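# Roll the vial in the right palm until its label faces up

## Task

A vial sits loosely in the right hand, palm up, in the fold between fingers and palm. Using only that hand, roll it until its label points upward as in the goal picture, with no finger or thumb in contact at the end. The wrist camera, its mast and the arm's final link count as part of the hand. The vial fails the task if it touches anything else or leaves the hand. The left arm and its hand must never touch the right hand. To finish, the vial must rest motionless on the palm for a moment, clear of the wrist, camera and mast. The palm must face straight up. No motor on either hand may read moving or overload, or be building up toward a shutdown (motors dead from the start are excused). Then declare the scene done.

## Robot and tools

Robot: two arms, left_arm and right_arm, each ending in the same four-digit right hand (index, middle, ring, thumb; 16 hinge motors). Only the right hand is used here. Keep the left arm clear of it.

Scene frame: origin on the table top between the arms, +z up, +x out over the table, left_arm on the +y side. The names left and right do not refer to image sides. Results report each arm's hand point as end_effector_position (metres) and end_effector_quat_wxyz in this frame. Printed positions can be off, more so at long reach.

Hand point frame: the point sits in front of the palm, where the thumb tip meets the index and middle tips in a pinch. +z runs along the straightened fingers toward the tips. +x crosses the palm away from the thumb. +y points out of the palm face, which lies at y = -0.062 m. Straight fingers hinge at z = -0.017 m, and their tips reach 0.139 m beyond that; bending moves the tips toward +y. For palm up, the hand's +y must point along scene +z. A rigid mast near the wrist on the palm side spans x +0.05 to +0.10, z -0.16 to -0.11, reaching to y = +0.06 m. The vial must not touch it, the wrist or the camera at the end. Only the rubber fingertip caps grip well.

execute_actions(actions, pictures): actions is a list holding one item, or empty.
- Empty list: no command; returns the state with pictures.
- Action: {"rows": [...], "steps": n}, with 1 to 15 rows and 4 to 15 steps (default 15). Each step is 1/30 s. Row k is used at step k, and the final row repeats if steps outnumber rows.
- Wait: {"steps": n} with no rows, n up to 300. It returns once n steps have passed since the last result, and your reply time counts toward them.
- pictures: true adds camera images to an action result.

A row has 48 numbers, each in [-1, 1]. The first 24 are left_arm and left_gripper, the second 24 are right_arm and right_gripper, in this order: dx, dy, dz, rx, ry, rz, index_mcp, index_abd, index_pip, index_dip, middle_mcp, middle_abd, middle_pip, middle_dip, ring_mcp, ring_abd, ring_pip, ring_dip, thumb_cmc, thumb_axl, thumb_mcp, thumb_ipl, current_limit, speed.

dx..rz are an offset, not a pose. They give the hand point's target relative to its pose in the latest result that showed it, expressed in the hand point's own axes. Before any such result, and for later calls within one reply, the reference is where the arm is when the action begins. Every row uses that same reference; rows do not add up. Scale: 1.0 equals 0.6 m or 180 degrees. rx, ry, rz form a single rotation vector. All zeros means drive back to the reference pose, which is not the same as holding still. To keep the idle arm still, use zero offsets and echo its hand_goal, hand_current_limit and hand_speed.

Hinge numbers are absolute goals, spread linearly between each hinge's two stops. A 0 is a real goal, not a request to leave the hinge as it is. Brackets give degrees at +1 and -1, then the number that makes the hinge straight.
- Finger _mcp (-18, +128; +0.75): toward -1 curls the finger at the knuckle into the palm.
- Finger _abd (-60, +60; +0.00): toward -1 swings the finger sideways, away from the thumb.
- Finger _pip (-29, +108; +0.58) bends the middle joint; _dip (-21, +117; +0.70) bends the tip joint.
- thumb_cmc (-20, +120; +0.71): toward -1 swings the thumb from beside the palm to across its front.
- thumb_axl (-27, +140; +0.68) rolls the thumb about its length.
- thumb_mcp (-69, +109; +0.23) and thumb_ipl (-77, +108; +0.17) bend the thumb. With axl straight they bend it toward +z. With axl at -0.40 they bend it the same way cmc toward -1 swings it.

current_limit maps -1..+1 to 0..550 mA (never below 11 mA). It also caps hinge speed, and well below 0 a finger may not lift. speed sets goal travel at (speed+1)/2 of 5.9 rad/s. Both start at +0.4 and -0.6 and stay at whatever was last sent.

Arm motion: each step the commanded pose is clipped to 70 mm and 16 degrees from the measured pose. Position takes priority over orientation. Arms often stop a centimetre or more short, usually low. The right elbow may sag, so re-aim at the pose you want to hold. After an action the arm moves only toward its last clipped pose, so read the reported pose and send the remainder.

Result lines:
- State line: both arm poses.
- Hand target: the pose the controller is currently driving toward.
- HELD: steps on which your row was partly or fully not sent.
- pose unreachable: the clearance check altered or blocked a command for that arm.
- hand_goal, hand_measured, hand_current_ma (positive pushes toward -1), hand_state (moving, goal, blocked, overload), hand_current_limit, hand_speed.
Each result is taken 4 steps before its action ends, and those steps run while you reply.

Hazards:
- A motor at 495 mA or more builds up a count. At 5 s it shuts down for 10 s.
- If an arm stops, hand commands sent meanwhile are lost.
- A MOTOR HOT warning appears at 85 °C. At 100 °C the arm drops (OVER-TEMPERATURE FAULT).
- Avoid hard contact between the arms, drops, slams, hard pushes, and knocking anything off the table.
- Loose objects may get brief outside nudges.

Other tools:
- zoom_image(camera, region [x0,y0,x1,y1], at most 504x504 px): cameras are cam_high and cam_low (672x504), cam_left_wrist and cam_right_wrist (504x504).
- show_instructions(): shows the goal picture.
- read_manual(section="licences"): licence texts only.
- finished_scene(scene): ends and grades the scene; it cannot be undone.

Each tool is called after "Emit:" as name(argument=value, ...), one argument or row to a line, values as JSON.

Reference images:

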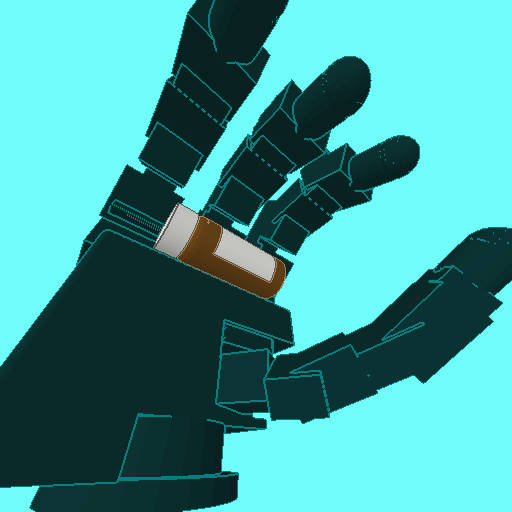

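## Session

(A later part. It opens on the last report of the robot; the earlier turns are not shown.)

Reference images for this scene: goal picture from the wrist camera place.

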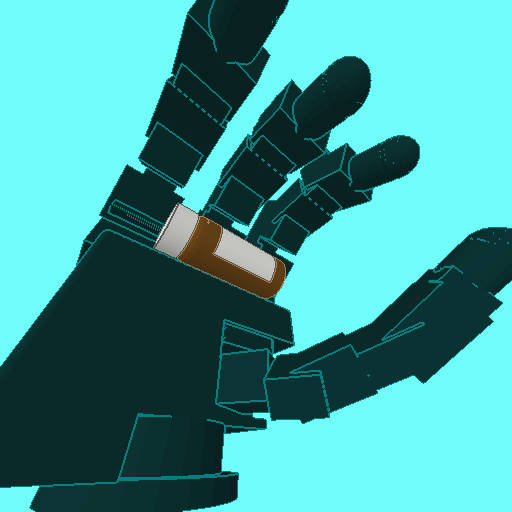

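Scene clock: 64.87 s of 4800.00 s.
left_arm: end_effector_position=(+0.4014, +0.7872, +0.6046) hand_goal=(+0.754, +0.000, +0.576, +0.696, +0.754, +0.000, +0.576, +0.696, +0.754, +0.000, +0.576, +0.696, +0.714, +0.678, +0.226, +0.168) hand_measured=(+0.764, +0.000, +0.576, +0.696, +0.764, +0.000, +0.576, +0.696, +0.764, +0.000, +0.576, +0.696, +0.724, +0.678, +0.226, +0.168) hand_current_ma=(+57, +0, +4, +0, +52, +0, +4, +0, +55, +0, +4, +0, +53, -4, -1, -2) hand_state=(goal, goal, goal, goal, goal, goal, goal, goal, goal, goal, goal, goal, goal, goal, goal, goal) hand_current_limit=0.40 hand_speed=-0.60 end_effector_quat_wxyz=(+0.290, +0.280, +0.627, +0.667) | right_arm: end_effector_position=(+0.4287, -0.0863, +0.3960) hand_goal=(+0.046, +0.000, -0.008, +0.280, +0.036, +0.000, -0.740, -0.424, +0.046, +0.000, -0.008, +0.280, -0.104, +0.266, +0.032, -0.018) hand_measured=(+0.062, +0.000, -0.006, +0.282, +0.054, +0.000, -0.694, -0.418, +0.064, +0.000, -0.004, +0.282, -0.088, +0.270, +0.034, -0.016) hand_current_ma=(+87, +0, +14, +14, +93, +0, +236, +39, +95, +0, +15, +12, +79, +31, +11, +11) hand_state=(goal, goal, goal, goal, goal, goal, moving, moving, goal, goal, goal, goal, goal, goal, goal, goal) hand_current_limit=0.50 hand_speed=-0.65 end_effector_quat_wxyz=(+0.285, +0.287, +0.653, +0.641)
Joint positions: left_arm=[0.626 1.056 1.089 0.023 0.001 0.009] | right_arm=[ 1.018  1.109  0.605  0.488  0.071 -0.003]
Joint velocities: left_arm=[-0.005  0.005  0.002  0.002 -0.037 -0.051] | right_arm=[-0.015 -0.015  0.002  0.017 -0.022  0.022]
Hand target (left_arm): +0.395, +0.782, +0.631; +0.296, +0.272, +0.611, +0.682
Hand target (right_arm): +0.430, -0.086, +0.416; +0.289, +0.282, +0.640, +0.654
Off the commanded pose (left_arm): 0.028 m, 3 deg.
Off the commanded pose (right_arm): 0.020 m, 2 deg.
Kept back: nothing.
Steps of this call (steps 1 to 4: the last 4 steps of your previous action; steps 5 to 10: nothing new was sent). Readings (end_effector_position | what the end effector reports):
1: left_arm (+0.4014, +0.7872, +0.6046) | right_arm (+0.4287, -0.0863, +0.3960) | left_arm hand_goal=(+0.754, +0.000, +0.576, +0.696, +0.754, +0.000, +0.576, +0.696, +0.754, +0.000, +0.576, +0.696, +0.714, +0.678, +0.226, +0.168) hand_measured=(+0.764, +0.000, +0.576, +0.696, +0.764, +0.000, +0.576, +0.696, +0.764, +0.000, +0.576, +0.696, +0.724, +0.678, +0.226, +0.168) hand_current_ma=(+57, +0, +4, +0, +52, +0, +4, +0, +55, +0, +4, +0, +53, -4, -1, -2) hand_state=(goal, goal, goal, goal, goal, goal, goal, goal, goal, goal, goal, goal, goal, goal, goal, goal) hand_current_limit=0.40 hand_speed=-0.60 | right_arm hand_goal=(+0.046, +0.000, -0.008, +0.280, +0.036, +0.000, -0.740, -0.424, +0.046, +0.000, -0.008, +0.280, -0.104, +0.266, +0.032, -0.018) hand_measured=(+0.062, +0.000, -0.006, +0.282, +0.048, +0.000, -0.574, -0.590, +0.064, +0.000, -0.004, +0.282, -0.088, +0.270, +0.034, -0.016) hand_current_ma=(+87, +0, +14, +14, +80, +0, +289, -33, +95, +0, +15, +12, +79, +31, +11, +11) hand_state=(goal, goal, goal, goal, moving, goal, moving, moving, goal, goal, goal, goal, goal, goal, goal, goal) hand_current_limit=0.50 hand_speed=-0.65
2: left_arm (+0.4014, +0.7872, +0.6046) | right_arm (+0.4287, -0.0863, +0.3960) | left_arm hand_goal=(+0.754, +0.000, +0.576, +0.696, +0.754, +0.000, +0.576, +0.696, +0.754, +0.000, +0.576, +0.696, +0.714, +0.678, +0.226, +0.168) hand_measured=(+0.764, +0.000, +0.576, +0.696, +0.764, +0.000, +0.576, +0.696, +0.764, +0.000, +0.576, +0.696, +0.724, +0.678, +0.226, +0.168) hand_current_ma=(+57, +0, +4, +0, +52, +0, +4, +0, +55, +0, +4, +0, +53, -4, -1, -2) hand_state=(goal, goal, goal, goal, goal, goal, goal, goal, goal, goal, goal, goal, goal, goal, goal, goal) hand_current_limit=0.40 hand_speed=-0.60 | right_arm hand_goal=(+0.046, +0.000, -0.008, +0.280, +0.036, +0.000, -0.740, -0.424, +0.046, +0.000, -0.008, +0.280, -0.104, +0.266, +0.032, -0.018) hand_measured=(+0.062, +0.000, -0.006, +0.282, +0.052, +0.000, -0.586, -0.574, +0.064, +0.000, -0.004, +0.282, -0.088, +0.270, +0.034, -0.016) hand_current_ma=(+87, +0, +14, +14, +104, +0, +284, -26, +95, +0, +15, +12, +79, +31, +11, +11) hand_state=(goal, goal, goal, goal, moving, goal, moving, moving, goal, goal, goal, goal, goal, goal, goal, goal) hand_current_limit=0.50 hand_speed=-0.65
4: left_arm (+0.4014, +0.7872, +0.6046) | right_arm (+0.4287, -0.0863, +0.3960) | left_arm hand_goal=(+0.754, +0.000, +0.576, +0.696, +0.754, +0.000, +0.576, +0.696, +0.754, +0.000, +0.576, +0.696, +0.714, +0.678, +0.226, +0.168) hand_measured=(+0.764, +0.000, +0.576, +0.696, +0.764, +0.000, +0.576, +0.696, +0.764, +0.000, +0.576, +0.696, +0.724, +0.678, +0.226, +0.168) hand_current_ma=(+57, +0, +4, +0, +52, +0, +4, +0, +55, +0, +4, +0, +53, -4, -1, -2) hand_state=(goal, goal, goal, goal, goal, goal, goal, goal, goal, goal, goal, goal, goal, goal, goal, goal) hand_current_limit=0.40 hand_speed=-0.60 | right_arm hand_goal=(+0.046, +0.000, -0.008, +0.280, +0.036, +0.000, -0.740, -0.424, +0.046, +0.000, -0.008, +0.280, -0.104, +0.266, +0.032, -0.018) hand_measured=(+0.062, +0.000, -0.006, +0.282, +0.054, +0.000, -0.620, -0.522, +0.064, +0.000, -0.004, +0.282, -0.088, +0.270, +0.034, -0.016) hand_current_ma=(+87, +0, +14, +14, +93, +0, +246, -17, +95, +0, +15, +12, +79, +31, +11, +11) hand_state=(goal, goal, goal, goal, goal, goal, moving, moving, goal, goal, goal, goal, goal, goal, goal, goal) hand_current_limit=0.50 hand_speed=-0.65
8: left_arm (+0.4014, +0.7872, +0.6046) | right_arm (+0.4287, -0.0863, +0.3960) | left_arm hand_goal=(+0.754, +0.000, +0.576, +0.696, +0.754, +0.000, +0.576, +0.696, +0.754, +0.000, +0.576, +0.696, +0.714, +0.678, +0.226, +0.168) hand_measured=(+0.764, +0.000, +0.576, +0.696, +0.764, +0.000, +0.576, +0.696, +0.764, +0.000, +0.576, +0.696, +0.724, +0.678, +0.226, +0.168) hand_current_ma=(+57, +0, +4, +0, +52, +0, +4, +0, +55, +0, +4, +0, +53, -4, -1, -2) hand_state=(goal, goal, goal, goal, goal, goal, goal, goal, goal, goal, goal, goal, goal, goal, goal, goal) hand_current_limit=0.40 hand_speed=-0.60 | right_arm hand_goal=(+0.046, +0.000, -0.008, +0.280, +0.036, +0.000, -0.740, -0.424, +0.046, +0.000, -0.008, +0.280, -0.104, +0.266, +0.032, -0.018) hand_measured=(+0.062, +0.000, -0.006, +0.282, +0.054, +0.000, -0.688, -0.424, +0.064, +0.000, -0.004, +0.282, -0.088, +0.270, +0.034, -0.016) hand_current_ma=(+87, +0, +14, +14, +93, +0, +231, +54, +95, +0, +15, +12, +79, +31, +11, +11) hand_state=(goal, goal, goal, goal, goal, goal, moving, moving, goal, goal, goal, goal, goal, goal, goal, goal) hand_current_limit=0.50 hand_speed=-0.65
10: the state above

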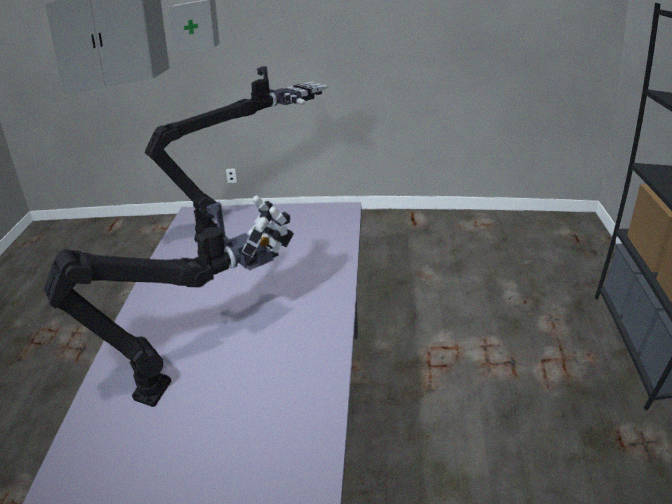

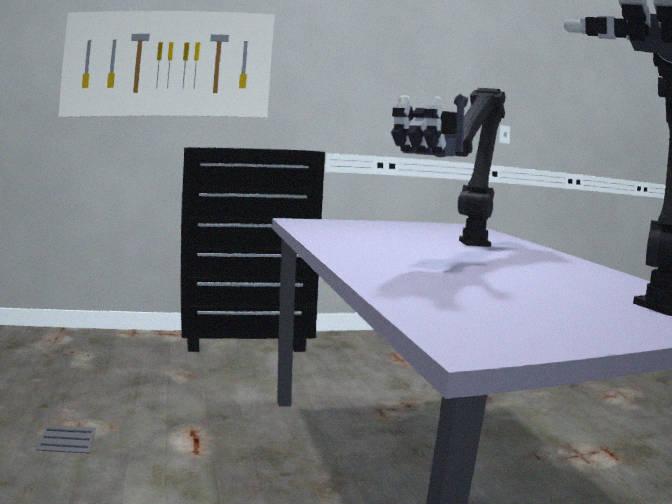

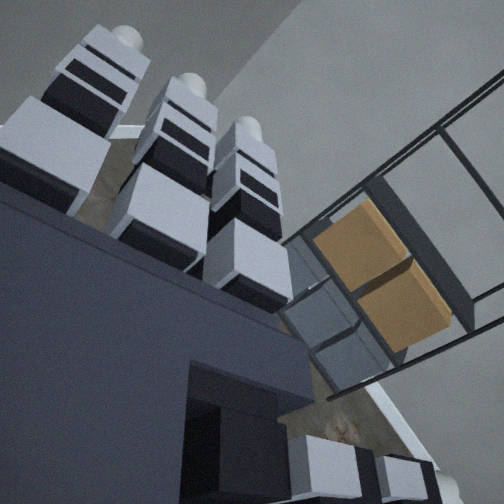

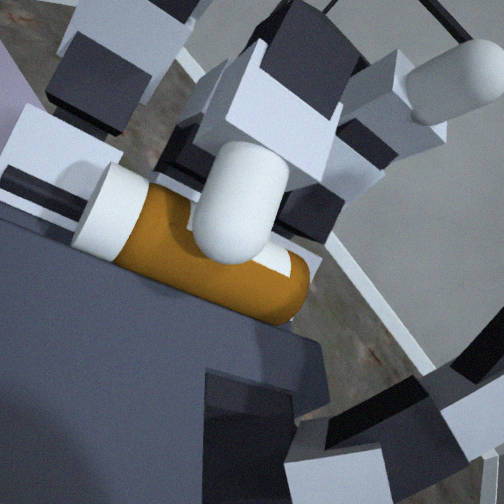

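Emit:
execute_actions(
  actions=[],
)

Scene clock: 68.43 s of 4800.00 s.
left_arm: end_effector_position=(+0.4014, +0.7872, +0.6046) hand_goal=(+0.754, +0.000, +0.576, +0.696, +0.754, +0.000, +0.576, +0.696, +0.754, +0.000, +0.576, +0.696, +0.714, +0.678, +0.226, +0.168) hand_measured=(+0.764, +0.000, +0.576, +0.696, +0.764, +0.000, +0.576, +0.696, +0.764, +0.000, +0.576, +0.696, +0.724, +0.678, +0.226, +0.168) hand_current_ma=(+57, +0, +4, +0, +52, +0, +4, +0, +55, +0, +4, +0, +53, -4, -1, -2) hand_state=(goal, goal, goal, goal, goal, goal, goal, goal, goal, goal, goal, goal, goal, goal, goal, goal) hand_current_limit=0.40 hand_speed=-0.60 end_effector_quat_wxyz=(+0.290, +0.280, +0.627, +0.667) | right_arm: end_effector_position=(+0.4287, -0.0863, +0.3960) hand_goal=(+0.046, +0.000, -0.008, +0.280, +0.036, +0.000, -0.740, -0.424, +0.046, +0.000, -0.008, +0.280, -0.104, +0.266, +0.032, -0.018) hand_measured=(+0.062, +0.000, -0.006, +0.282, +0.054, +0.000, -0.694, -0.416, +0.064, +0.000, -0.004, +0.282, -0.088, +0.270, +0.034, -0.016) hand_current_ma=(+87, +0, +14, +14, +93, +0, +237, +37, +95, +0, +15, +12, +79, +31, +11, +11) hand_state=(goal, goal, goal, goal, goal, goal, blocked, goal, goal, goal, goal, goal, goal, goal, goal, goal) hand_current_limit=0.50 hand_speed=-0.65 end_effector_quat_wxyz=(+0.285, +0.287, +0.653, +0.641)
Joint positions: left_arm=[0.626 1.056 1.089 0.023 0.001 0.009] | right_arm=[ 1.018  1.109  0.605  0.488  0.071 -0.003]
Joint velocities: left_arm=[-0.005 -0.015  0.002 -0.022 -0.007 -0.007] | right_arm=[-0.005  0.005  0.007  0.017 -0.022  0.051]
Hand target (left_arm): +0.395, +0.782, +0.631; +0.296, +0.272, +0.611, +0.682
Hand target (right_arm): +0.430, -0.086, +0.416; +0.289, +0.282, +0.640, +0.654
Off the commanded pose (left_arm): 0.028 m, 3 deg.
Off the commanded pose (right_arm): 0.020 m, 2 deg.
Kept back: nothing.
Steps of this call (steps 1 to 90: nothing new was sent; then 0.57 s passed at rest). Readings (end_effector_position | what the end effector reports):
1: left_arm (+0.4014, +0.7872, +0.6046) | right_arm (+0.4287, -0.0863, +0.3960) | left_arm hand_goal=(+0.754, +0.000, +0.576, +0.696, +0.754, +0.000, +0.576, +0.696, +0.754, +0.000, +0.576, +0.696, +0.714, +0.678, +0.226, +0.168) hand_measured=(+0.764, +0.000, +0.576, +0.696, +0.764, +0.000, +0.576, +0.696, +0.764, +0.000, +0.576, +0.696, +0.724, +0.678, +0.226, +0.168) hand_current_ma=(+57, +0, +4, +0, +52, +0, +4, +0, +55, +0, +4, +0, +53, -4, -1, -2) hand_state=(goal, goal, goal, goal, goal, goal, goal, goal, goal, goal, goal, goal, goal, goal, goal, goal) hand_current_limit=0.40 hand_speed=-0.60 | right_arm hand_goal=(+0.046, +0.000, -0.008, +0.280, +0.036, +0.000, -0.740, -0.424, +0.046, +0.000, -0.008, +0.280, -0.104, +0.266, +0.032, -0.018) hand_measured=(+0.062, +0.000, -0.006, +0.282, +0.054, +0.000, -0.694, -0.416, +0.064, +0.000, -0.004, +0.282, -0.088, +0.270, +0.034, -0.016) hand_current_ma=(+87, +0, +14, +14, +93, +0, +237, +37, +95, +0, +15, +12, +79, +31, +11, +11) hand_state=(goal, goal, goal, goal, goal, goal, blocked, goal, goal, goal, goal, goal, goal, goal, goal, goal) hand_current_limit=0.50 hand_speed=-0.65
2: left_arm (+0.4014, +0.7872, +0.6046) | right_arm (+0.4287, -0.0863, +0.3960) | left_arm hand_goal=(+0.754, +0.000, +0.576, +0.696, +0.754, +0.000, +0.576, +0.696, +0.754, +0.000, +0.576, +0.696, +0.714, +0.678, +0.226, +0.168) hand_measured=(+0.764, +0.000, +0.576, +0.696, +0.764, +0.000, +0.576, +0.696, +0.764, +0.000, +0.576, +0.696, +0.724, +0.678, +0.226, +0.168) hand_current_ma=(+57, +0, +4, +0, +52, +0, +4, +0, +55, +0, +4, +0, +53, -4, -1, -2) hand_state=(goal, goal, goal, goal, goal, goal, goal, goal, goal, goal, goal, goal, goal, goal, goal, goal) hand_current_limit=0.40 hand_speed=-0.60 | right_arm hand_goal=(+0.046, +0.000, -0.008, +0.280, +0.036, +0.000, -0.740, -0.424, +0.046, +0.000, -0.008, +0.280, -0.104, +0.266, +0.032, -0.018) hand_measured=(+0.062, +0.000, -0.006, +0.282, +0.054, +0.000, -0.694, -0.416, +0.064, +0.000, -0.004, +0.282, -0.088, +0.270, +0.034, -0.016) hand_current_ma=(+87, +0, +14, +14, +93, +0, +237, +37, +95, +0, +15, +12, +79, +31, +11, +11) hand_state=(goal, goal, goal, goal, goal, goal, blocked, goal, goal, goal, goal, goal, goal, goal, goal, goal) hand_current_limit=0.50 hand_speed=-0.65
4: left_arm (+0.4014, +0.7872, +0.6046) | right_arm (+0.4287, -0.0863, +0.3960) | left_arm hand_goal=(+0.754, +0.000, +0.576, +0.696, +0.754, +0.000, +0.576, +0.696, +0.754, +0.000, +0.576, +0.696, +0.714, +0.678, +0.226, +0.168) hand_measured=(+0.764, +0.000, +0.576, +0.696, +0.764, +0.000, +0.576, +0.696, +0.764, +0.000, +0.576, +0.696, +0.724, +0.678, +0.226, +0.168) hand_current_ma=(+57, +0, +4, +0, +52, +0, +4, +0, +55, +0, +4, +0, +53, -4, -1, -2) hand_state=(goal, goal, goal, goal, goal, goal, goal, goal, goal, goal, goal, goal, goal, goal, goal, goal) hand_current_limit=0.40 hand_speed=-0.60 | right_arm hand_goal=(+0.046, +0.000, -0.008, +0.280, +0.036, +0.000, -0.740, -0.424, +0.046, +0.000, -0.008, +0.280, -0.104, +0.266, +0.032, -0.018) hand_measured=(+0.062, +0.000, -0.006, +0.282, +0.054, +0.000, -0.694, -0.416, +0.064, +0.000, -0.004, +0.282, -0.088, +0.270, +0.034, -0.016) hand_current_ma=(+87, +0, +14, +14, +93, +0, +237, +37, +95, +0, +15, +12, +79, +31, +11, +11) hand_state=(goal, goal, goal, goal, goal, goal, blocked, goal, goal, goal, goal, goal, goal, goal, goal, goal) hand_current_limit=0.50 hand_speed=-0.65
8: left_arm (+0.4014, +0.7872, +0.6046) | right_arm (+0.4287, -0.0863, +0.3960) | left_arm hand_goal=(+0.754, +0.000, +0.576, +0.696, +0.754, +0.000, +0.576, +0.696, +0.754, +0.000, +0.576, +0.696, +0.714, +0.678, +0.226, +0.168) hand_measured=(+0.764, +0.000, +0.576, +0.696, +0.764, +0.000, +0.576, +0.696, +0.764, +0.000, +0.576, +0.696, +0.724, +0.678, +0.226, +0.168) hand_current_ma=(+57, +0, +4, +0, +52, +0, +4, +0, +55, +0, +4, +0, +53, -4, -1, -2) hand_state=(goal, goal, goal, goal, goal, goal, goal, goal, goal, goal, goal, goal, goal, goal, goal, goal) hand_current_limit=0.40 hand_speed=-0.60 | right_arm hand_goal=(+0.046, +0.000, -0.008, +0.280, +0.036, +0.000, -0.740, -0.424, +0.046, +0.000, -0.008, +0.280, -0.104, +0.266, +0.032, -0.018) hand_measured=(+0.062, +0.000, -0.006, +0.282, +0.054, +0.000, -0.694, -0.416, +0.064, +0.000, -0.004, +0.282, -0.088, +0.270, +0.034, -0.016) hand_current_ma=(+87, +0, +14, +14, +93, +0, +237, +37, +95, +0, +15, +12, +79, +31, +11, +11) hand_state=(goal, goal, goal, goal, goal, goal, blocked, goal, goal, goal, goal, goal, goal, goal, goal, goal) hand_current_limit=0.50 hand_speed=-0.65
90: the state above

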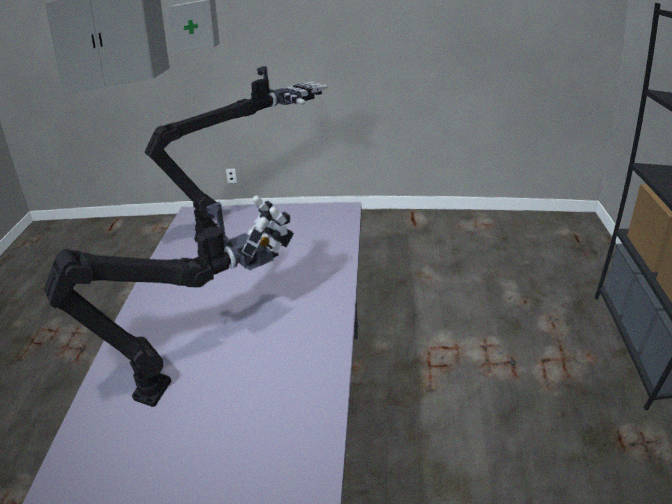

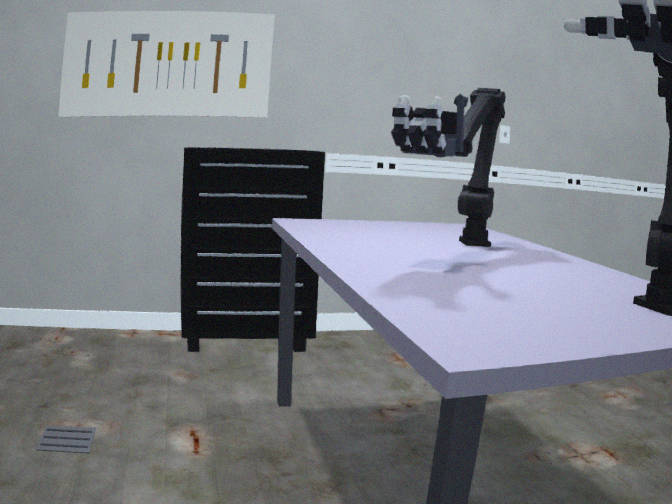

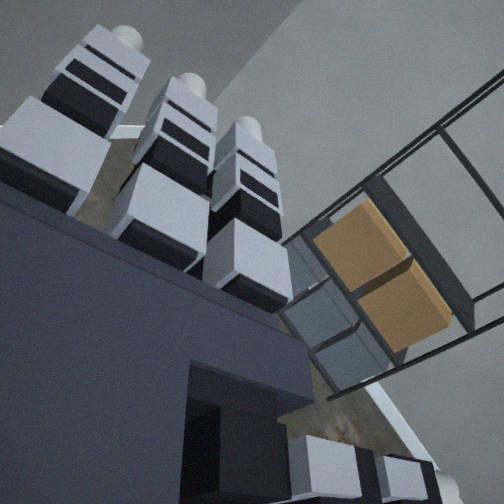

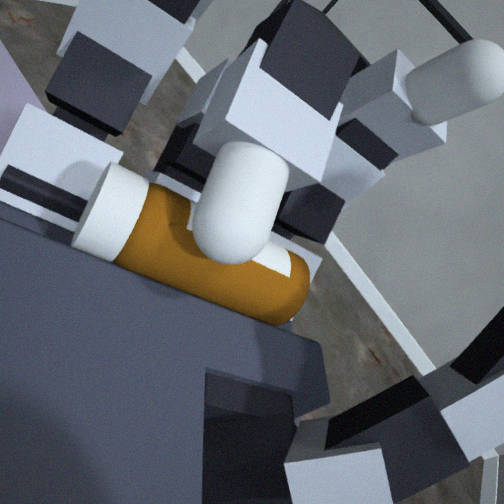

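Emit:
execute_actions(
  actions=[
    {"rows":[[0,0.046,-0.01,-0.016,0,0,0.754,0,0.576,0.696,0.754,0,0.576,0.696,0.754,0,0.576,0.696,0.714,0.678,0.226,0.168,0.4,-0.6,0,0.0333,0.0025,-0.0123,0.0004,0.001,0.046,0.16,-0.008,-0.6,0.046,0,-0.008,-0.42,0.046,0,-0.008,0.28,-0.104,0.266,0.032,-0.018,0.75,-0.25],[0,0.046,-0.01,-0.016,0,0,0.754,0,0.576,0.696,0.754,0,0.576,0.696,0.754,0,0.576,0.696,0.714,0.678,0.226,0.168,0.4,-0.6,0,0.0333,0.0025,-0.0123,0.0004,0.001,0.046,0.16,-0.008,-0.6,0.046,0,-0.008,-0.42,0.046,0,-0.008,0.28,-0.104,0.266,0.032,-0.018,0.75,-0.25],[0,0.046,-0.01,-0.016,0,0,0.754,0,0.576,0.696,0.754,0,0.576,0.696,0.754,0,0.576,0.696,0.714,0.678,0.226,0.168,0.4,-0.6,0,0.0333,0.0025,-0.0123,0.0004,0.001,0.046,0.16,-0.008,-0.6,0.046,0,-0.008,-0.42,0.046,0,-0.008,0.28,-0.104,0.266,0.032,-0.018,0.75,-0.25],[0,0.046,-0.01,-0.016,0,0,0.754,0,0.576,0.696,0.754,0,0.576,0.696,0.754,0,0.576,0.696,0.714,0.678,0.226,0.168,0.4,-0.6,0,0.0333,0.0025,-0.0123,0.0004,0.001,0.035,0.16,-0.5,-0.6,0.046,0,-0.008,0.28,0.046,0,-0.008,0.28,-0.104,0.266,0.032,-0.018,0.75,-0.25]],"steps":15},
  ],
  pictures=false,
)

Emit:
execute_actions(
  actions=[
    {"steps":8},
  ],
  pictures=true,
)

Scene clock: 69.87 s of 4800.00 s.
left_arm: end_effector_position=(+0.4014, +0.7872, +0.6046) hand_goal=(+0.754, +0.000, +0.576, +0.696, +0.754, +0.000, +0.576, +0.696, +0.754, +0.000, +0.576, +0.696, +0.714, +0.678, +0.226, +0.168) hand_measured=(+0.764, +0.000, +0.576, +0.696, +0.764, +0.000, +0.576, +0.696, +0.764, +0.000, +0.576, +0.696, +0.724, +0.678, +0.226, +0.168) hand_current_ma=(+57, +0, +4, +0, +52, +0, +4, +0, +55, +0, +4, +0, +53, -4, -1, -2) hand_state=(goal, goal, goal, goal, goal, goal, goal, goal, goal, goal, goal, goal, goal, goal, goal, goal) hand_current_limit=0.40 hand_speed=-0.60 end_effector_quat_wxyz=(+0.290, +0.280, +0.627, +0.667) | right_arm: end_effector_position=(+0.4287, -0.0863, +0.3960) hand_goal=(+0.036, +0.160, -0.500, -0.600, +0.046, +0.000, -0.008, +0.280, +0.046, +0.000, -0.008, +0.280, -0.104, +0.266, +0.032, -0.018) hand_measured=(+0.050, +0.158, -0.270, -0.126, +0.054, +0.000, -0.320, -0.156, +0.064, +0.000, -0.004, +0.282, -0.088, +0.270, +0.034, -0.016) hand_current_ma=(+76, -13, +73, +75, +42, +0, -85, -88, +95, +0, +15, +12, +79, +31, +11, +11) hand_state=(goal, goal, moving, moving, goal, goal, moving, moving, goal, goal, goal, goal, goal, goal, goal, goal) hand_current_limit=0.75 hand_speed=-0.25 end_effector_quat_wxyz=(+0.285, +0.287, +0.653, +0.641)
Joint positions: left_arm=[0.626 1.056 1.089 0.023 0.001 0.009] | right_arm=[ 1.018  1.109  0.605  0.488  0.071 -0.003]
Joint velocities: left_arm=[ 0.005 -0.005  0.007  0.007 -0.037 -0.051] | right_arm=[-0.005 -0.005 -0.002  0.017  0.037  0.066]
Steps of this call (steps 1 to 32: nothing new was sent; steps 33 to 43: the first 11 steps of this action). Readings (end_effector_position | what the end effector reports):
33: left_arm (+0.4014, +0.7872, +0.6046) | right_arm (+0.4287, -0.0863, +0.3960) | left_arm hand_goal=(+0.754, +0.000, +0.576, +0.696, +0.754, +0.000, +0.576, +0.696, +0.754, +0.000, +0.576, +0.696, +0.714, +0.678, +0.226, +0.168) hand_measured=(+0.764, +0.000, +0.576, +0.696, +0.764, +0.000, +0.576, +0.696, +0.764, +0.000, +0.576, +0.696, +0.724, +0.678, +0.226, +0.168) hand_current_ma=(+57, +0, +4, +0, +52, +0, +4, +0, +55, +0, +4, +0, +53, -4, -1, -2) hand_state=(goal, goal, goal, goal, goal, goal, goal, goal, goal, goal, goal, goal, goal, goal, goal, goal) hand_current_limit=0.40 hand_speed=-0.60 | right_arm hand_goal=(+0.046, +0.160, -0.008, -0.600, +0.046, +0.000, -0.008, -0.420, +0.046, +0.000, -0.008, +0.280, -0.104, +0.266, +0.032, -0.018) hand_measured=(+0.062, +0.000, -0.006, +0.282, +0.054, +0.000, -0.694, -0.416, +0.064, +0.000, -0.004, +0.282, -0.088, +0.270, +0.034, -0.016) hand_current_ma=(+87, +0, +14, +14, +93, +0, +237, +37, +95, +0, +15, +12, +79, +31, +11, +11) hand_state=(goal, moving, goal, moving, moving, goal, moving, moving, goal, goal, goal, goal, goal, goal, goal, goal) hand_current_limit=0.75 hand_speed=-0.25
34: left_arm (+0.4014, +0.7872, +0.6046) | right_arm (+0.4287, -0.0863, +0.3960) | left_arm hand_goal=(+0.754, +0.000, +0.576, +0.696, +0.754, +0.000, +0.576, +0.696, +0.754, +0.000, +0.576, +0.696, +0.714, +0.678, +0.226, +0.168) hand_measured=(+0.764, +0.000, +0.576, +0.696, +0.764, +0.000, +0.576, +0.696, +0.764, +0.000, +0.576, +0.696, +0.724, +0.678, +0.226, +0.168) hand_current_ma=(+57, +0, +4, +0, +52, +0, +4, +0, +55, +0, +4, +0, +53, -4, -1, -2) hand_state=(goal, goal, goal, goal, goal, goal, goal, goal, goal, goal, goal, goal, goal, goal, goal, goal) hand_current_limit=0.40 hand_speed=-0.60 | right_arm hand_goal=(+0.046, +0.160, -0.008, -0.600, +0.046, +0.000, -0.008, -0.420, +0.046, +0.000, -0.008, +0.280, -0.104, +0.266, +0.032, -0.018) hand_measured=(+0.062, +0.004, -0.006, +0.278, +0.054, +0.000, -0.692, -0.416, +0.064, +0.000, -0.004, +0.282, -0.088, +0.270, +0.034, -0.016) hand_current_ma=(+87, -177, +14, +167, +48, +0, -15, +20, +95, +0, +15, +12, +79, +31, +11, +11) hand_state=(goal, moving, goal, moving, moving, goal, moving, moving, goal, goal, goal, goal, goal, goal, goal, goal) hand_current_limit=0.75 hand_speed=-0.25
36: left_arm (+0.4014, +0.7872, +0.6046) | right_arm (+0.4287, -0.0863, +0.3960) | left_arm hand_goal=(+0.754, +0.000, +0.576, +0.696, +0.754, +0.000, +0.576, +0.696, +0.754, +0.000, +0.576, +0.696, +0.714, +0.678, +0.226, +0.168) hand_measured=(+0.764, +0.000, +0.576, +0.696, +0.764, +0.000, +0.576, +0.696, +0.764, +0.000, +0.576, +0.696, +0.724, +0.678, +0.226, +0.168) hand_current_ma=(+57, +0, +4, +0, +52, +0, +4, +0, +55, +0, +4, +0, +53, -4, -1, -2) hand_state=(goal, goal, goal, goal, goal, goal, goal, goal, goal, goal, goal, goal, goal, goal, goal, goal) hand_current_limit=0.40 hand_speed=-0.60 | right_arm hand_goal=(+0.036, +0.160, -0.500, -0.600, +0.046, +0.000, -0.008, +0.280, +0.046, +0.000, -0.008, +0.280, -0.104, +0.266, +0.032, -0.018) hand_measured=(+0.062, +0.090, -0.006, +0.202, +0.054, +0.000, -0.636, -0.416, +0.064, +0.000, -0.004, +0.282, -0.088, +0.270, +0.034, -0.016) hand_current_ma=(+87, -69, +14, +101, +42, +0, -83, +13, +95, +0, +15, +12, +79, +31, +11, +11) hand_state=(moving, moving, moving, moving, goal, goal, moving, moving, goal, goal, goal, goal, goal, goal, goal, goal) hand_current_limit=0.75 hand_speed=-0.25
40: left_arm (+0.4014, +0.7872, +0.6046) | right_arm (+0.4287, -0.0863, +0.3960) | left_arm hand_goal=(+0.754, +0.000, +0.576, +0.696, +0.754, +0.000, +0.576, +0.696, +0.754, +0.000, +0.576, +0.696, +0.714, +0.678, +0.226, +0.168) hand_measured=(+0.764, +0.000, +0.576, +0.696, +0.764, +0.000, +0.576, +0.696, +0.764, +0.000, +0.576, +0.696, +0.724, +0.678, +0.226, +0.168) hand_current_ma=(+57, +0, +4, +0, +52, +0, +4, +0, +55, +0, +4, +0, +53, -4, -1, -2) hand_state=(goal, goal, goal, goal, goal, goal, goal, goal, goal, goal, goal, goal, goal, goal, goal, goal) hand_current_limit=0.40 hand_speed=-0.60 | right_arm hand_goal=(+0.036, +0.160, -0.500, -0.600, +0.046, +0.000, -0.008, +0.280, +0.046, +0.000, -0.008, +0.280, -0.104, +0.266, +0.032, -0.018) hand_measured=(+0.052, +0.156, -0.132, +0.016, +0.054, +0.000, -0.458, -0.294, +0.064, +0.000, -0.004, +0.282, -0.088, +0.270, +0.034, -0.016) hand_current_ma=(+79, -11, +52, +83, +42, +0, -85, -82, +95, +0, +15, +12, +79, +31, +11, +11) hand_state=(moving, moving, moving, moving, goal, goal, moving, moving, goal, goal, goal, goal, goal, goal, goal, goal) hand_current_limit=0.75 hand_speed=-0.25
43: the state above

Scene clock: 70.13 s of 4800.00 s.
left_arm: end_effector_position=(+0.4014, +0.7872, +0.6046) hand_goal=(+0.754, +0.000, +0.576, +0.696, +0.754, +0.000, +0.576, +0.696, +0.754, +0.000, +0.576, +0.696, +0.714, +0.678, +0.226, +0.168) hand_measured=(+0.764, +0.000, +0.576, +0.696, +0.764, +0.000, +0.576, +0.696, +0.764, +0.000, +0.576, +0.696, +0.724, +0.678, +0.226, +0.168) hand_current_ma=(+57, +0, +4, +0, +52, +0, +4, +0, +55, +0, +4, +0, +53, -4, -1, -2) hand_state=(goal, goal, goal, goal, goal, goal, goal, goal, goal, goal, goal, goal, goal, goal, goal, goal) hand_current_limit=0.40 hand_speed=-0.60 end_effector_quat_wxyz=(+0.290, +0.280, +0.627, +0.667) | right_arm: end_effector_position=(+0.4287, -0.0863, +0.3960) hand_goal=(+0.036, +0.160, -0.500, -0.600, +0.046, +0.000, -0.008, +0.280, +0.046, +0.000, -0.008, +0.280, -0.104, +0.266, +0.032, -0.018) hand_measured=(+0.048, +0.158, -0.498, -0.502, +0.054, +0.000, -0.014, +0.214, +0.064, +0.000, -0.004, +0.282, -0.088, +0.270, +0.034, -0.016) hand_current_ma=(+67, -13, +4, +77, +42, +0, -5, -70, +95, +0, +15, +12, +79, +31, +11, +11) hand_state=(goal, goal, moving, moving, goal, goal, moving, moving, goal, goal, goal, goal, goal, goal, goal, goal) hand_current_limit=0.75 hand_speed=-0.25 end_effector_quat_wxyz=(+0.285, +0.287, +0.653, +0.641)
Joint positions: left_arm=[0.626 1.056 1.089 0.023 0.001 0.009] | right_arm=[ 1.018  1.109  0.605  0.488  0.071 -0.003]
Joint velocities: left_arm=[-0.005 -0.034 -0.012 -0.022  0.022 -0.022] | right_arm=[-0.015  0.005 -0.012  0.012  0.007  0.007]
Hand target (left_arm): +0.395, +0.782, +0.631; +0.296, +0.272, +0.611, +0.682
Hand target (right_arm): +0.430, -0.086, +0.416; +0.289, +0.282, +0.640, +0.654
Off the commanded pose (left_arm): 0.028 m, 3 deg.
Off the commanded pose (right_arm): 0.020 m, 2 deg.
Kept back: nothing.
Steps of this call (steps 1 to 4: the last 4 steps of your previous action; steps 5 to 8: nothing new was sent). Readings (end_effector_position | what the end effector reports):
1: left_arm (+0.4014, +0.7872, +0.6046) | right_arm (+0.4287, -0.0863, +0.3960) | left_arm hand_goal=(+0.754, +0.000, +0.576, +0.696, +0.754, +0.000, +0.576, +0.696, +0.754, +0.000, +0.576, +0.696, +0.714, +0.678, +0.226, +0.168) hand_measured=(+0.764, +0.000, +0.576, +0.696, +0.764, +0.000, +0.576, +0.696, +0.764, +0.000, +0.576, +0.696, +0.724, +0.678, +0.226, +0.168) hand_current_ma=(+57, +0, +4, +0, +52, +0, +4, +0, +55, +0, +4, +0, +53, -4, -1, -2) hand_state=(goal, goal, goal, goal, goal, goal, goal, goal, goal, goal, goal, goal, goal, goal, goal, goal) hand_current_limit=0.40 hand_speed=-0.60 | right_arm hand_goal=(+0.036, +0.160, -0.500, -0.600, +0.046, +0.000, -0.008, +0.280, +0.046, +0.000, -0.008, +0.280, -0.104, +0.266, +0.032, -0.018) hand_measured=(+0.050, +0.158, -0.316, -0.172, +0.054, +0.000, -0.274, -0.110, +0.064, +0.000, -0.004, +0.282, -0.088, +0.270, +0.034, -0.016) hand_current_ma=(+73, -13, +59, +79, +42, +0, -82, -84, +95, +0, +15, +12, +79, +31, +11, +11) hand_state=(goal, goal, moving, moving, goal, goal, moving, moving, goal, goal, goal, goal, goal, goal, goal, goal) hand_current_limit=0.75 hand_speed=-0.25
2: left_arm (+0.4014, +0.7872, +0.6046) | right_arm (+0.4287, -0.0863, +0.3960) | left_arm hand_goal=(+0.754, +0.000, +0.576, +0.696, +0.754, +0.000, +0.576, +0.696, +0.754, +0.000, +0.576, +0.696, +0.714, +0.678, +0.226, +0.168) hand_measured=(+0.764, +0.000, +0.576, +0.696, +0.764, +0.000, +0.576, +0.696, +0.764, +0.000, +0.576, +0.696, +0.724, +0.678, +0.226, +0.168) hand_current_ma=(+57, +0, +4, +0, +52, +0, +4, +0, +55, +0, +4, +0, +53, -4, -1, -2) hand_state=(goal, goal, goal, goal, goal, goal, goal, goal, goal, goal, goal, goal, goal, goal, goal, goal) hand_current_limit=0.40 hand_speed=-0.60 | right_arm hand_goal=(+0.036, +0.160, -0.500, -0.600, +0.046, +0.000, -0.008, +0.280, +0.046, +0.000, -0.008, +0.280, -0.104, +0.266, +0.032, -0.018) hand_measured=(+0.050, +0.158, -0.362, -0.220, +0.054, +0.000, -0.228, -0.064, +0.064, +0.000, -0.004, +0.282, -0.088, +0.270, +0.034, -0.016) hand_current_ma=(+72, -13, +69, +76, +42, +0, -82, -86, +95, +0, +15, +12, +79, +31, +11, +11) hand_state=(goal, goal, moving, moving, goal, goal, moving, moving, goal, goal, goal, goal, goal, goal, goal, goal) hand_current_limit=0.75 hand_speed=-0.25
4: left_arm (+0.4014, +0.7872, +0.6046) | right_arm (+0.4287, -0.0863, +0.3960) | left_arm hand_goal=(+0.754, +0.000, +0.576, +0.696, +0.754, +0.000, +0.576, +0.696, +0.754, +0.000, +0.576, +0.696, +0.714, +0.678, +0.226, +0.168) hand_measured=(+0.764, +0.000, +0.576, +0.696, +0.764, +0.000, +0.576, +0.696, +0.764, +0.000, +0.576, +0.696, +0.724, +0.678, +0.226, +0.168) hand_current_ma=(+57, +0, +4, +0, +52, +0, +4, +0, +55, +0, +4, +0, +53, -4, -1, -2) hand_state=(goal, goal, goal, goal, goal, goal, goal, goal, goal, goal, goal, goal, goal, goal, goal, goal) hand_current_limit=0.40 hand_speed=-0.60 | right_arm hand_goal=(+0.036, +0.160, -0.500, -0.600, +0.046, +0.000, -0.008, +0.280, +0.046, +0.000, -0.008, +0.280, -0.104, +0.266, +0.032, -0.018) hand_measured=(+0.050, +0.158, -0.454, -0.314, +0.054, +0.000, -0.136, +0.028, +0.064, +0.000, -0.004, +0.282, -0.088, +0.270, +0.034, -0.016) hand_current_ma=(+67, -13, +8, +76, +42, +0, -78, -85, +95, +0, +15, +12, +79, +31, +11, +11) hand_state=(goal, goal, moving, moving, goal, goal, moving, moving, goal, goal, goal, goal, goal, goal, goal, goal) hand_current_limit=0.75 hand_speed=-0.25
8: the state above

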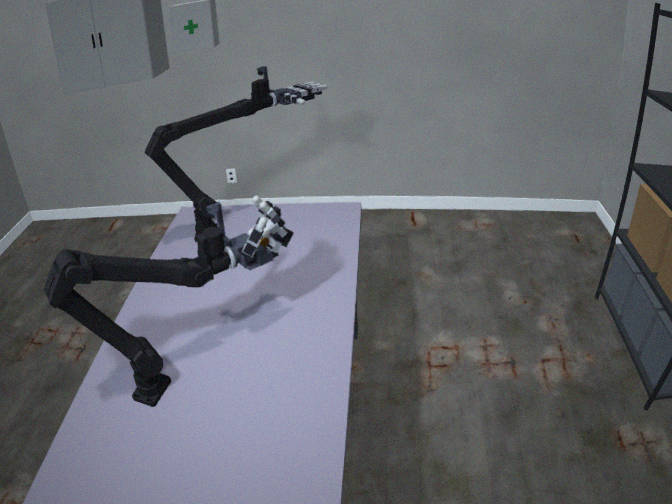

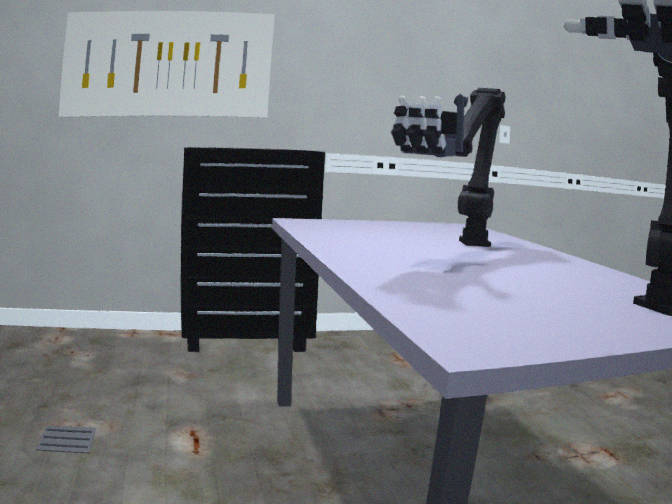

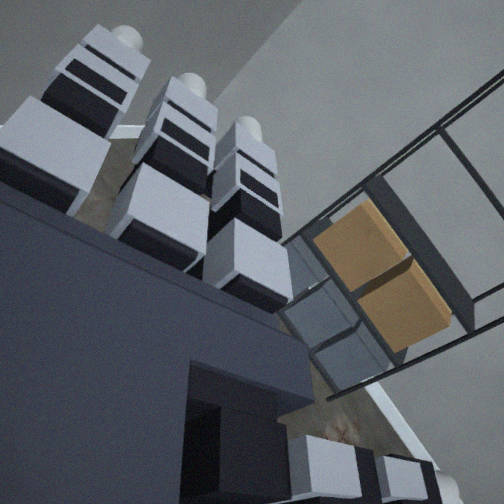

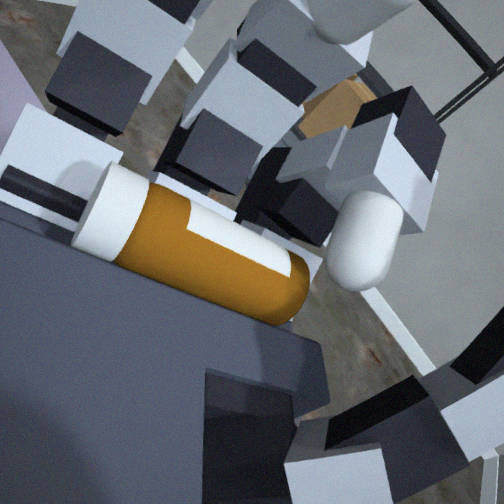

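Emit:
execute_actions(
  actions=[
    {"rows":[[0,0.046,-0.01,-0.016,0,0,0.754,0,0.576,0.696,0.754,0,0.576,0.696,0.754,0,0.576,0.696,0.714,0.678,0.226,0.168,0.4,-0.6,0,0.0333,0.0025,-0.0123,0.0004,0.001,0.035,0.16,-0.6,-0.6,0.046,0,-0.008,0.28,0.046,0,-0.008,0.28,-0.104,0.266,0.032,-0.018,0.5,-0.6]],"steps":10},
  ],
  pictures=true,
)

Scene clock: 70.50 s of 4800.00 s.
left_arm: end_effector_position=(+0.4014, +0.7872, +0.6046) hand_goal=(+0.754, +0.000, +0.576, +0.696, +0.754, +0.000, +0.576, +0.696, +0.754, +0.000, +0.576, +0.696, +0.714, +0.678, +0.226, +0.168) hand_measured=(+0.764, +0.000, +0.576, +0.696, +0.764, +0.000, +0.576, +0.696, +0.764, +0.000, +0.576, +0.696, +0.724, +0.678, +0.226, +0.168) hand_current_ma=(+57, +0, +4, +0, +52, +0, +4, +0, +55, +0, +4, +0, +53, -4, -1, -2) hand_state=(goal, goal, goal, goal, goal, goal, goal, goal, goal, goal, goal, goal, goal, goal, goal, goal) hand_current_limit=0.40 hand_speed=-0.60 end_effector_quat_wxyz=(+0.290, +0.280, +0.627, +0.667) | right_arm: end_effector_position=(+0.4287, -0.0863, +0.3960) hand_goal=(+0.036, +0.160, -0.600, -0.600, +0.046, +0.000, -0.008, +0.280, +0.046, +0.000, -0.008, +0.280, -0.104, +0.266, +0.032, -0.018) hand_measured=(+0.048, +0.158, -0.588, -0.596, +0.054, +0.000, -0.010, +0.276, +0.064, +0.000, -0.004, +0.282, -0.088, +0.270, +0.034, -0.016) hand_current_ma=(+66, -13, +68, +23, +42, +0, -14, -19, +95, +0, +15, +12, +79, +31, +11, +11) hand_state=(goal, goal, moving, moving, goal, goal, goal, goal, goal, goal, goal, goal, goal, goal, goal, goal) hand_current_limit=0.50 hand_speed=-0.60 end_effector_quat_wxyz=(+0.285, +0.287, +0.653, +0.641)
Joint positions: left_arm=[0.626 1.056 1.089 0.023 0.001 0.009] | right_arm=[ 1.018  1.109  0.605  0.488  0.071 -0.003]
Joint velocities: left_arm=[ 0.005 -0.005 -0.007 -0.007 -0.037  0.051] | right_arm=[ 0.005 -0.024 -0.012 -0.012 -0.007  0.022]
Steps of this call (steps 1 to 5: nothing new was sent; steps 6 to 11: the first 6 steps of this action). Readings (end_effector_position | what the end effector reports):
6: left_arm (+0.4014, +0.7872, +0.6046) | right_arm (+0.4287, -0.0863, +0.3960) | left_arm hand_goal=(+0.754, +0.000, +0.576, +0.696, +0.754, +0.000, +0.576, +0.696, +0.754, +0.000, +0.576, +0.696, +0.714, +0.678, +0.226, +0.168) hand_measured=(+0.764, +0.000, +0.576, +0.696, +0.764, +0.000, +0.576, +0.696, +0.764, +0.000, +0.576, +0.696, +0.724, +0.678, +0.226, +0.168) hand_current_ma=(+57, +0, +4, +0, +52, +0, +4, +0, +55, +0, +4, +0, +53, -4, -1, -2) hand_state=(goal, goal, goal, goal, goal, goal, goal, goal, goal, goal, goal, goal, goal, goal, goal, goal) hand_current_limit=0.40 hand_speed=-0.60 | right_arm hand_goal=(+0.036, +0.160, -0.600, -0.600, +0.046, +0.000, -0.008, +0.280, +0.046, +0.000, -0.008, +0.280, -0.104, +0.266, +0.032, -0.018) hand_measured=(+0.048, +0.158, -0.500, -0.598, +0.054, +0.000, -0.010, +0.276, +0.064, +0.000, -0.004, +0.282, -0.088, +0.270, +0.034, -0.016) hand_current_ma=(+67, -13, +5, +12, +42, +0, -14, -19, +95, +0, +15, +12, +79, +31, +11, +11) hand_state=(goal, goal, moving, goal, goal, goal, goal, goal, goal, goal, goal, goal, goal, goal, goal, goal) hand_current_limit=0.50 hand_speed=-0.60
7: left_arm (+0.4014, +0.7872, +0.6046) | right_arm (+0.4287, -0.0863, +0.3960) | left_arm hand_goal=(+0.754, +0.000, +0.576, +0.696, +0.754, +0.000, +0.576, +0.696, +0.754, +0.000, +0.576, +0.696, +0.714, +0.678, +0.226, +0.168) hand_measured=(+0.764, +0.000, +0.576, +0.696, +0.764, +0.000, +0.576, +0.696, +0.764, +0.000, +0.576, +0.696, +0.724, +0.678, +0.226, +0.168) hand_current_ma=(+57, +0, +4, +0, +52, +0, +4, +0, +55, +0, +4, +0, +53, -4, -1, -2) hand_state=(goal, goal, goal, goal, goal, goal, goal, goal, goal, goal, goal, goal, goal, goal, goal, goal) hand_current_limit=0.40 hand_speed=-0.60 | right_arm hand_goal=(+0.036, +0.160, -0.600, -0.600, +0.046, +0.000, -0.008, +0.280, +0.046, +0.000, -0.008, +0.280, -0.104, +0.266, +0.032, -0.018) hand_measured=(+0.048, +0.158, -0.502, -0.598, +0.054, +0.000, -0.010, +0.276, +0.064, +0.000, -0.004, +0.282, -0.088, +0.270, +0.034, -0.016) hand_current_ma=(+67, -13, +84, +12, +42, +0, -14, -19, +95, +0, +15, +12, +79, +31, +11, +11) hand_state=(goal, goal, moving, goal, goal, goal, goal, goal, goal, goal, goal, goal, goal, goal, goal, goal) hand_current_limit=0.50 hand_speed=-0.60
9: left_arm (+0.4014, +0.7872, +0.6046) | right_arm (+0.4287, -0.0863, +0.3960) | left_arm hand_goal=(+0.754, +0.000, +0.576, +0.696, +0.754, +0.000, +0.576, +0.696, +0.754, +0.000, +0.576, +0.696, +0.714, +0.678, +0.226, +0.168) hand_measured=(+0.764, +0.000, +0.576, +0.696, +0.764, +0.000, +0.576, +0.696, +0.764, +0.000, +0.576, +0.696, +0.724, +0.678, +0.226, +0.168) hand_current_ma=(+57, +0, +4, +0, +52, +0, +4, +0, +55, +0, +4, +0, +53, -4, -1, -2) hand_state=(goal, goal, goal, goal, goal, goal, goal, goal, goal, goal, goal, goal, goal, goal, goal, goal) hand_current_limit=0.40 hand_speed=-0.60 | right_arm hand_goal=(+0.036, +0.160, -0.600, -0.600, +0.046, +0.000, -0.008, +0.280, +0.046, +0.000, -0.008, +0.280, -0.104, +0.266, +0.032, -0.018) hand_measured=(+0.048, +0.158, -0.552, -0.598, +0.054, +0.000, -0.010, +0.276, +0.064, +0.000, -0.004, +0.282, -0.088, +0.270, +0.034, -0.016) hand_current_ma=(+67, -13, +49, +12, +42, +0, -14, -19, +95, +0, +15, +12, +79, +31, +11, +11) hand_state=(goal, goal, moving, goal, goal, goal, goal, goal, goal, goal, goal, goal, goal, goal, goal, goal) hand_current_limit=0.50 hand_speed=-0.60
11: the state above

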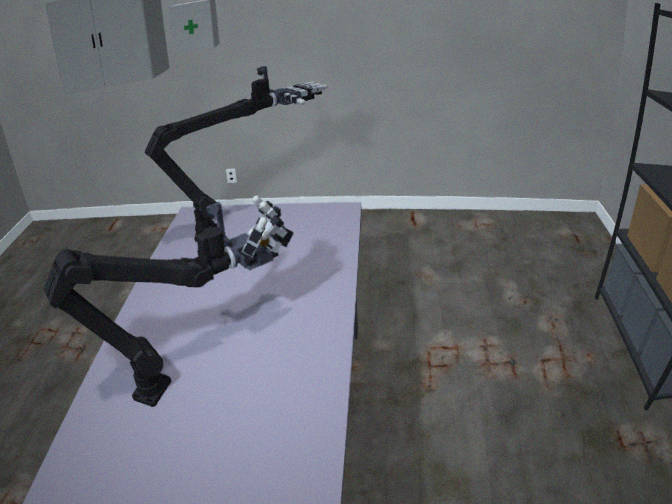

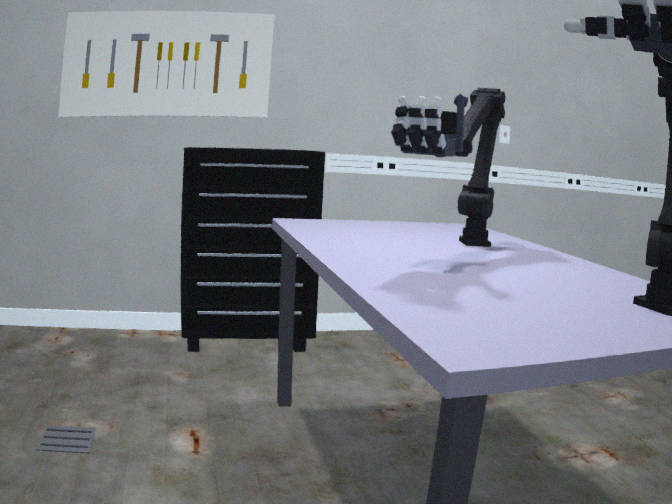

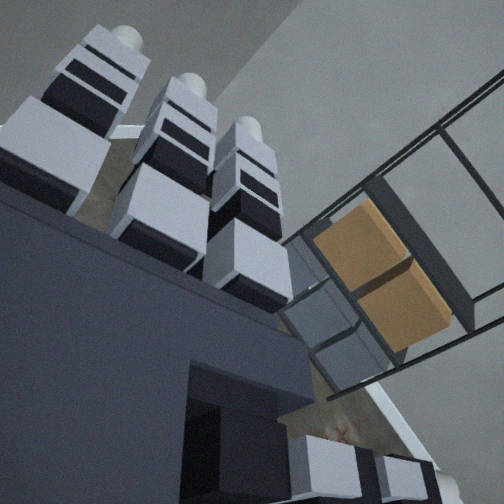

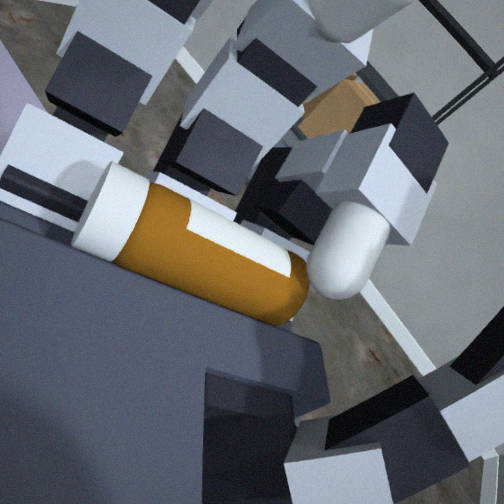

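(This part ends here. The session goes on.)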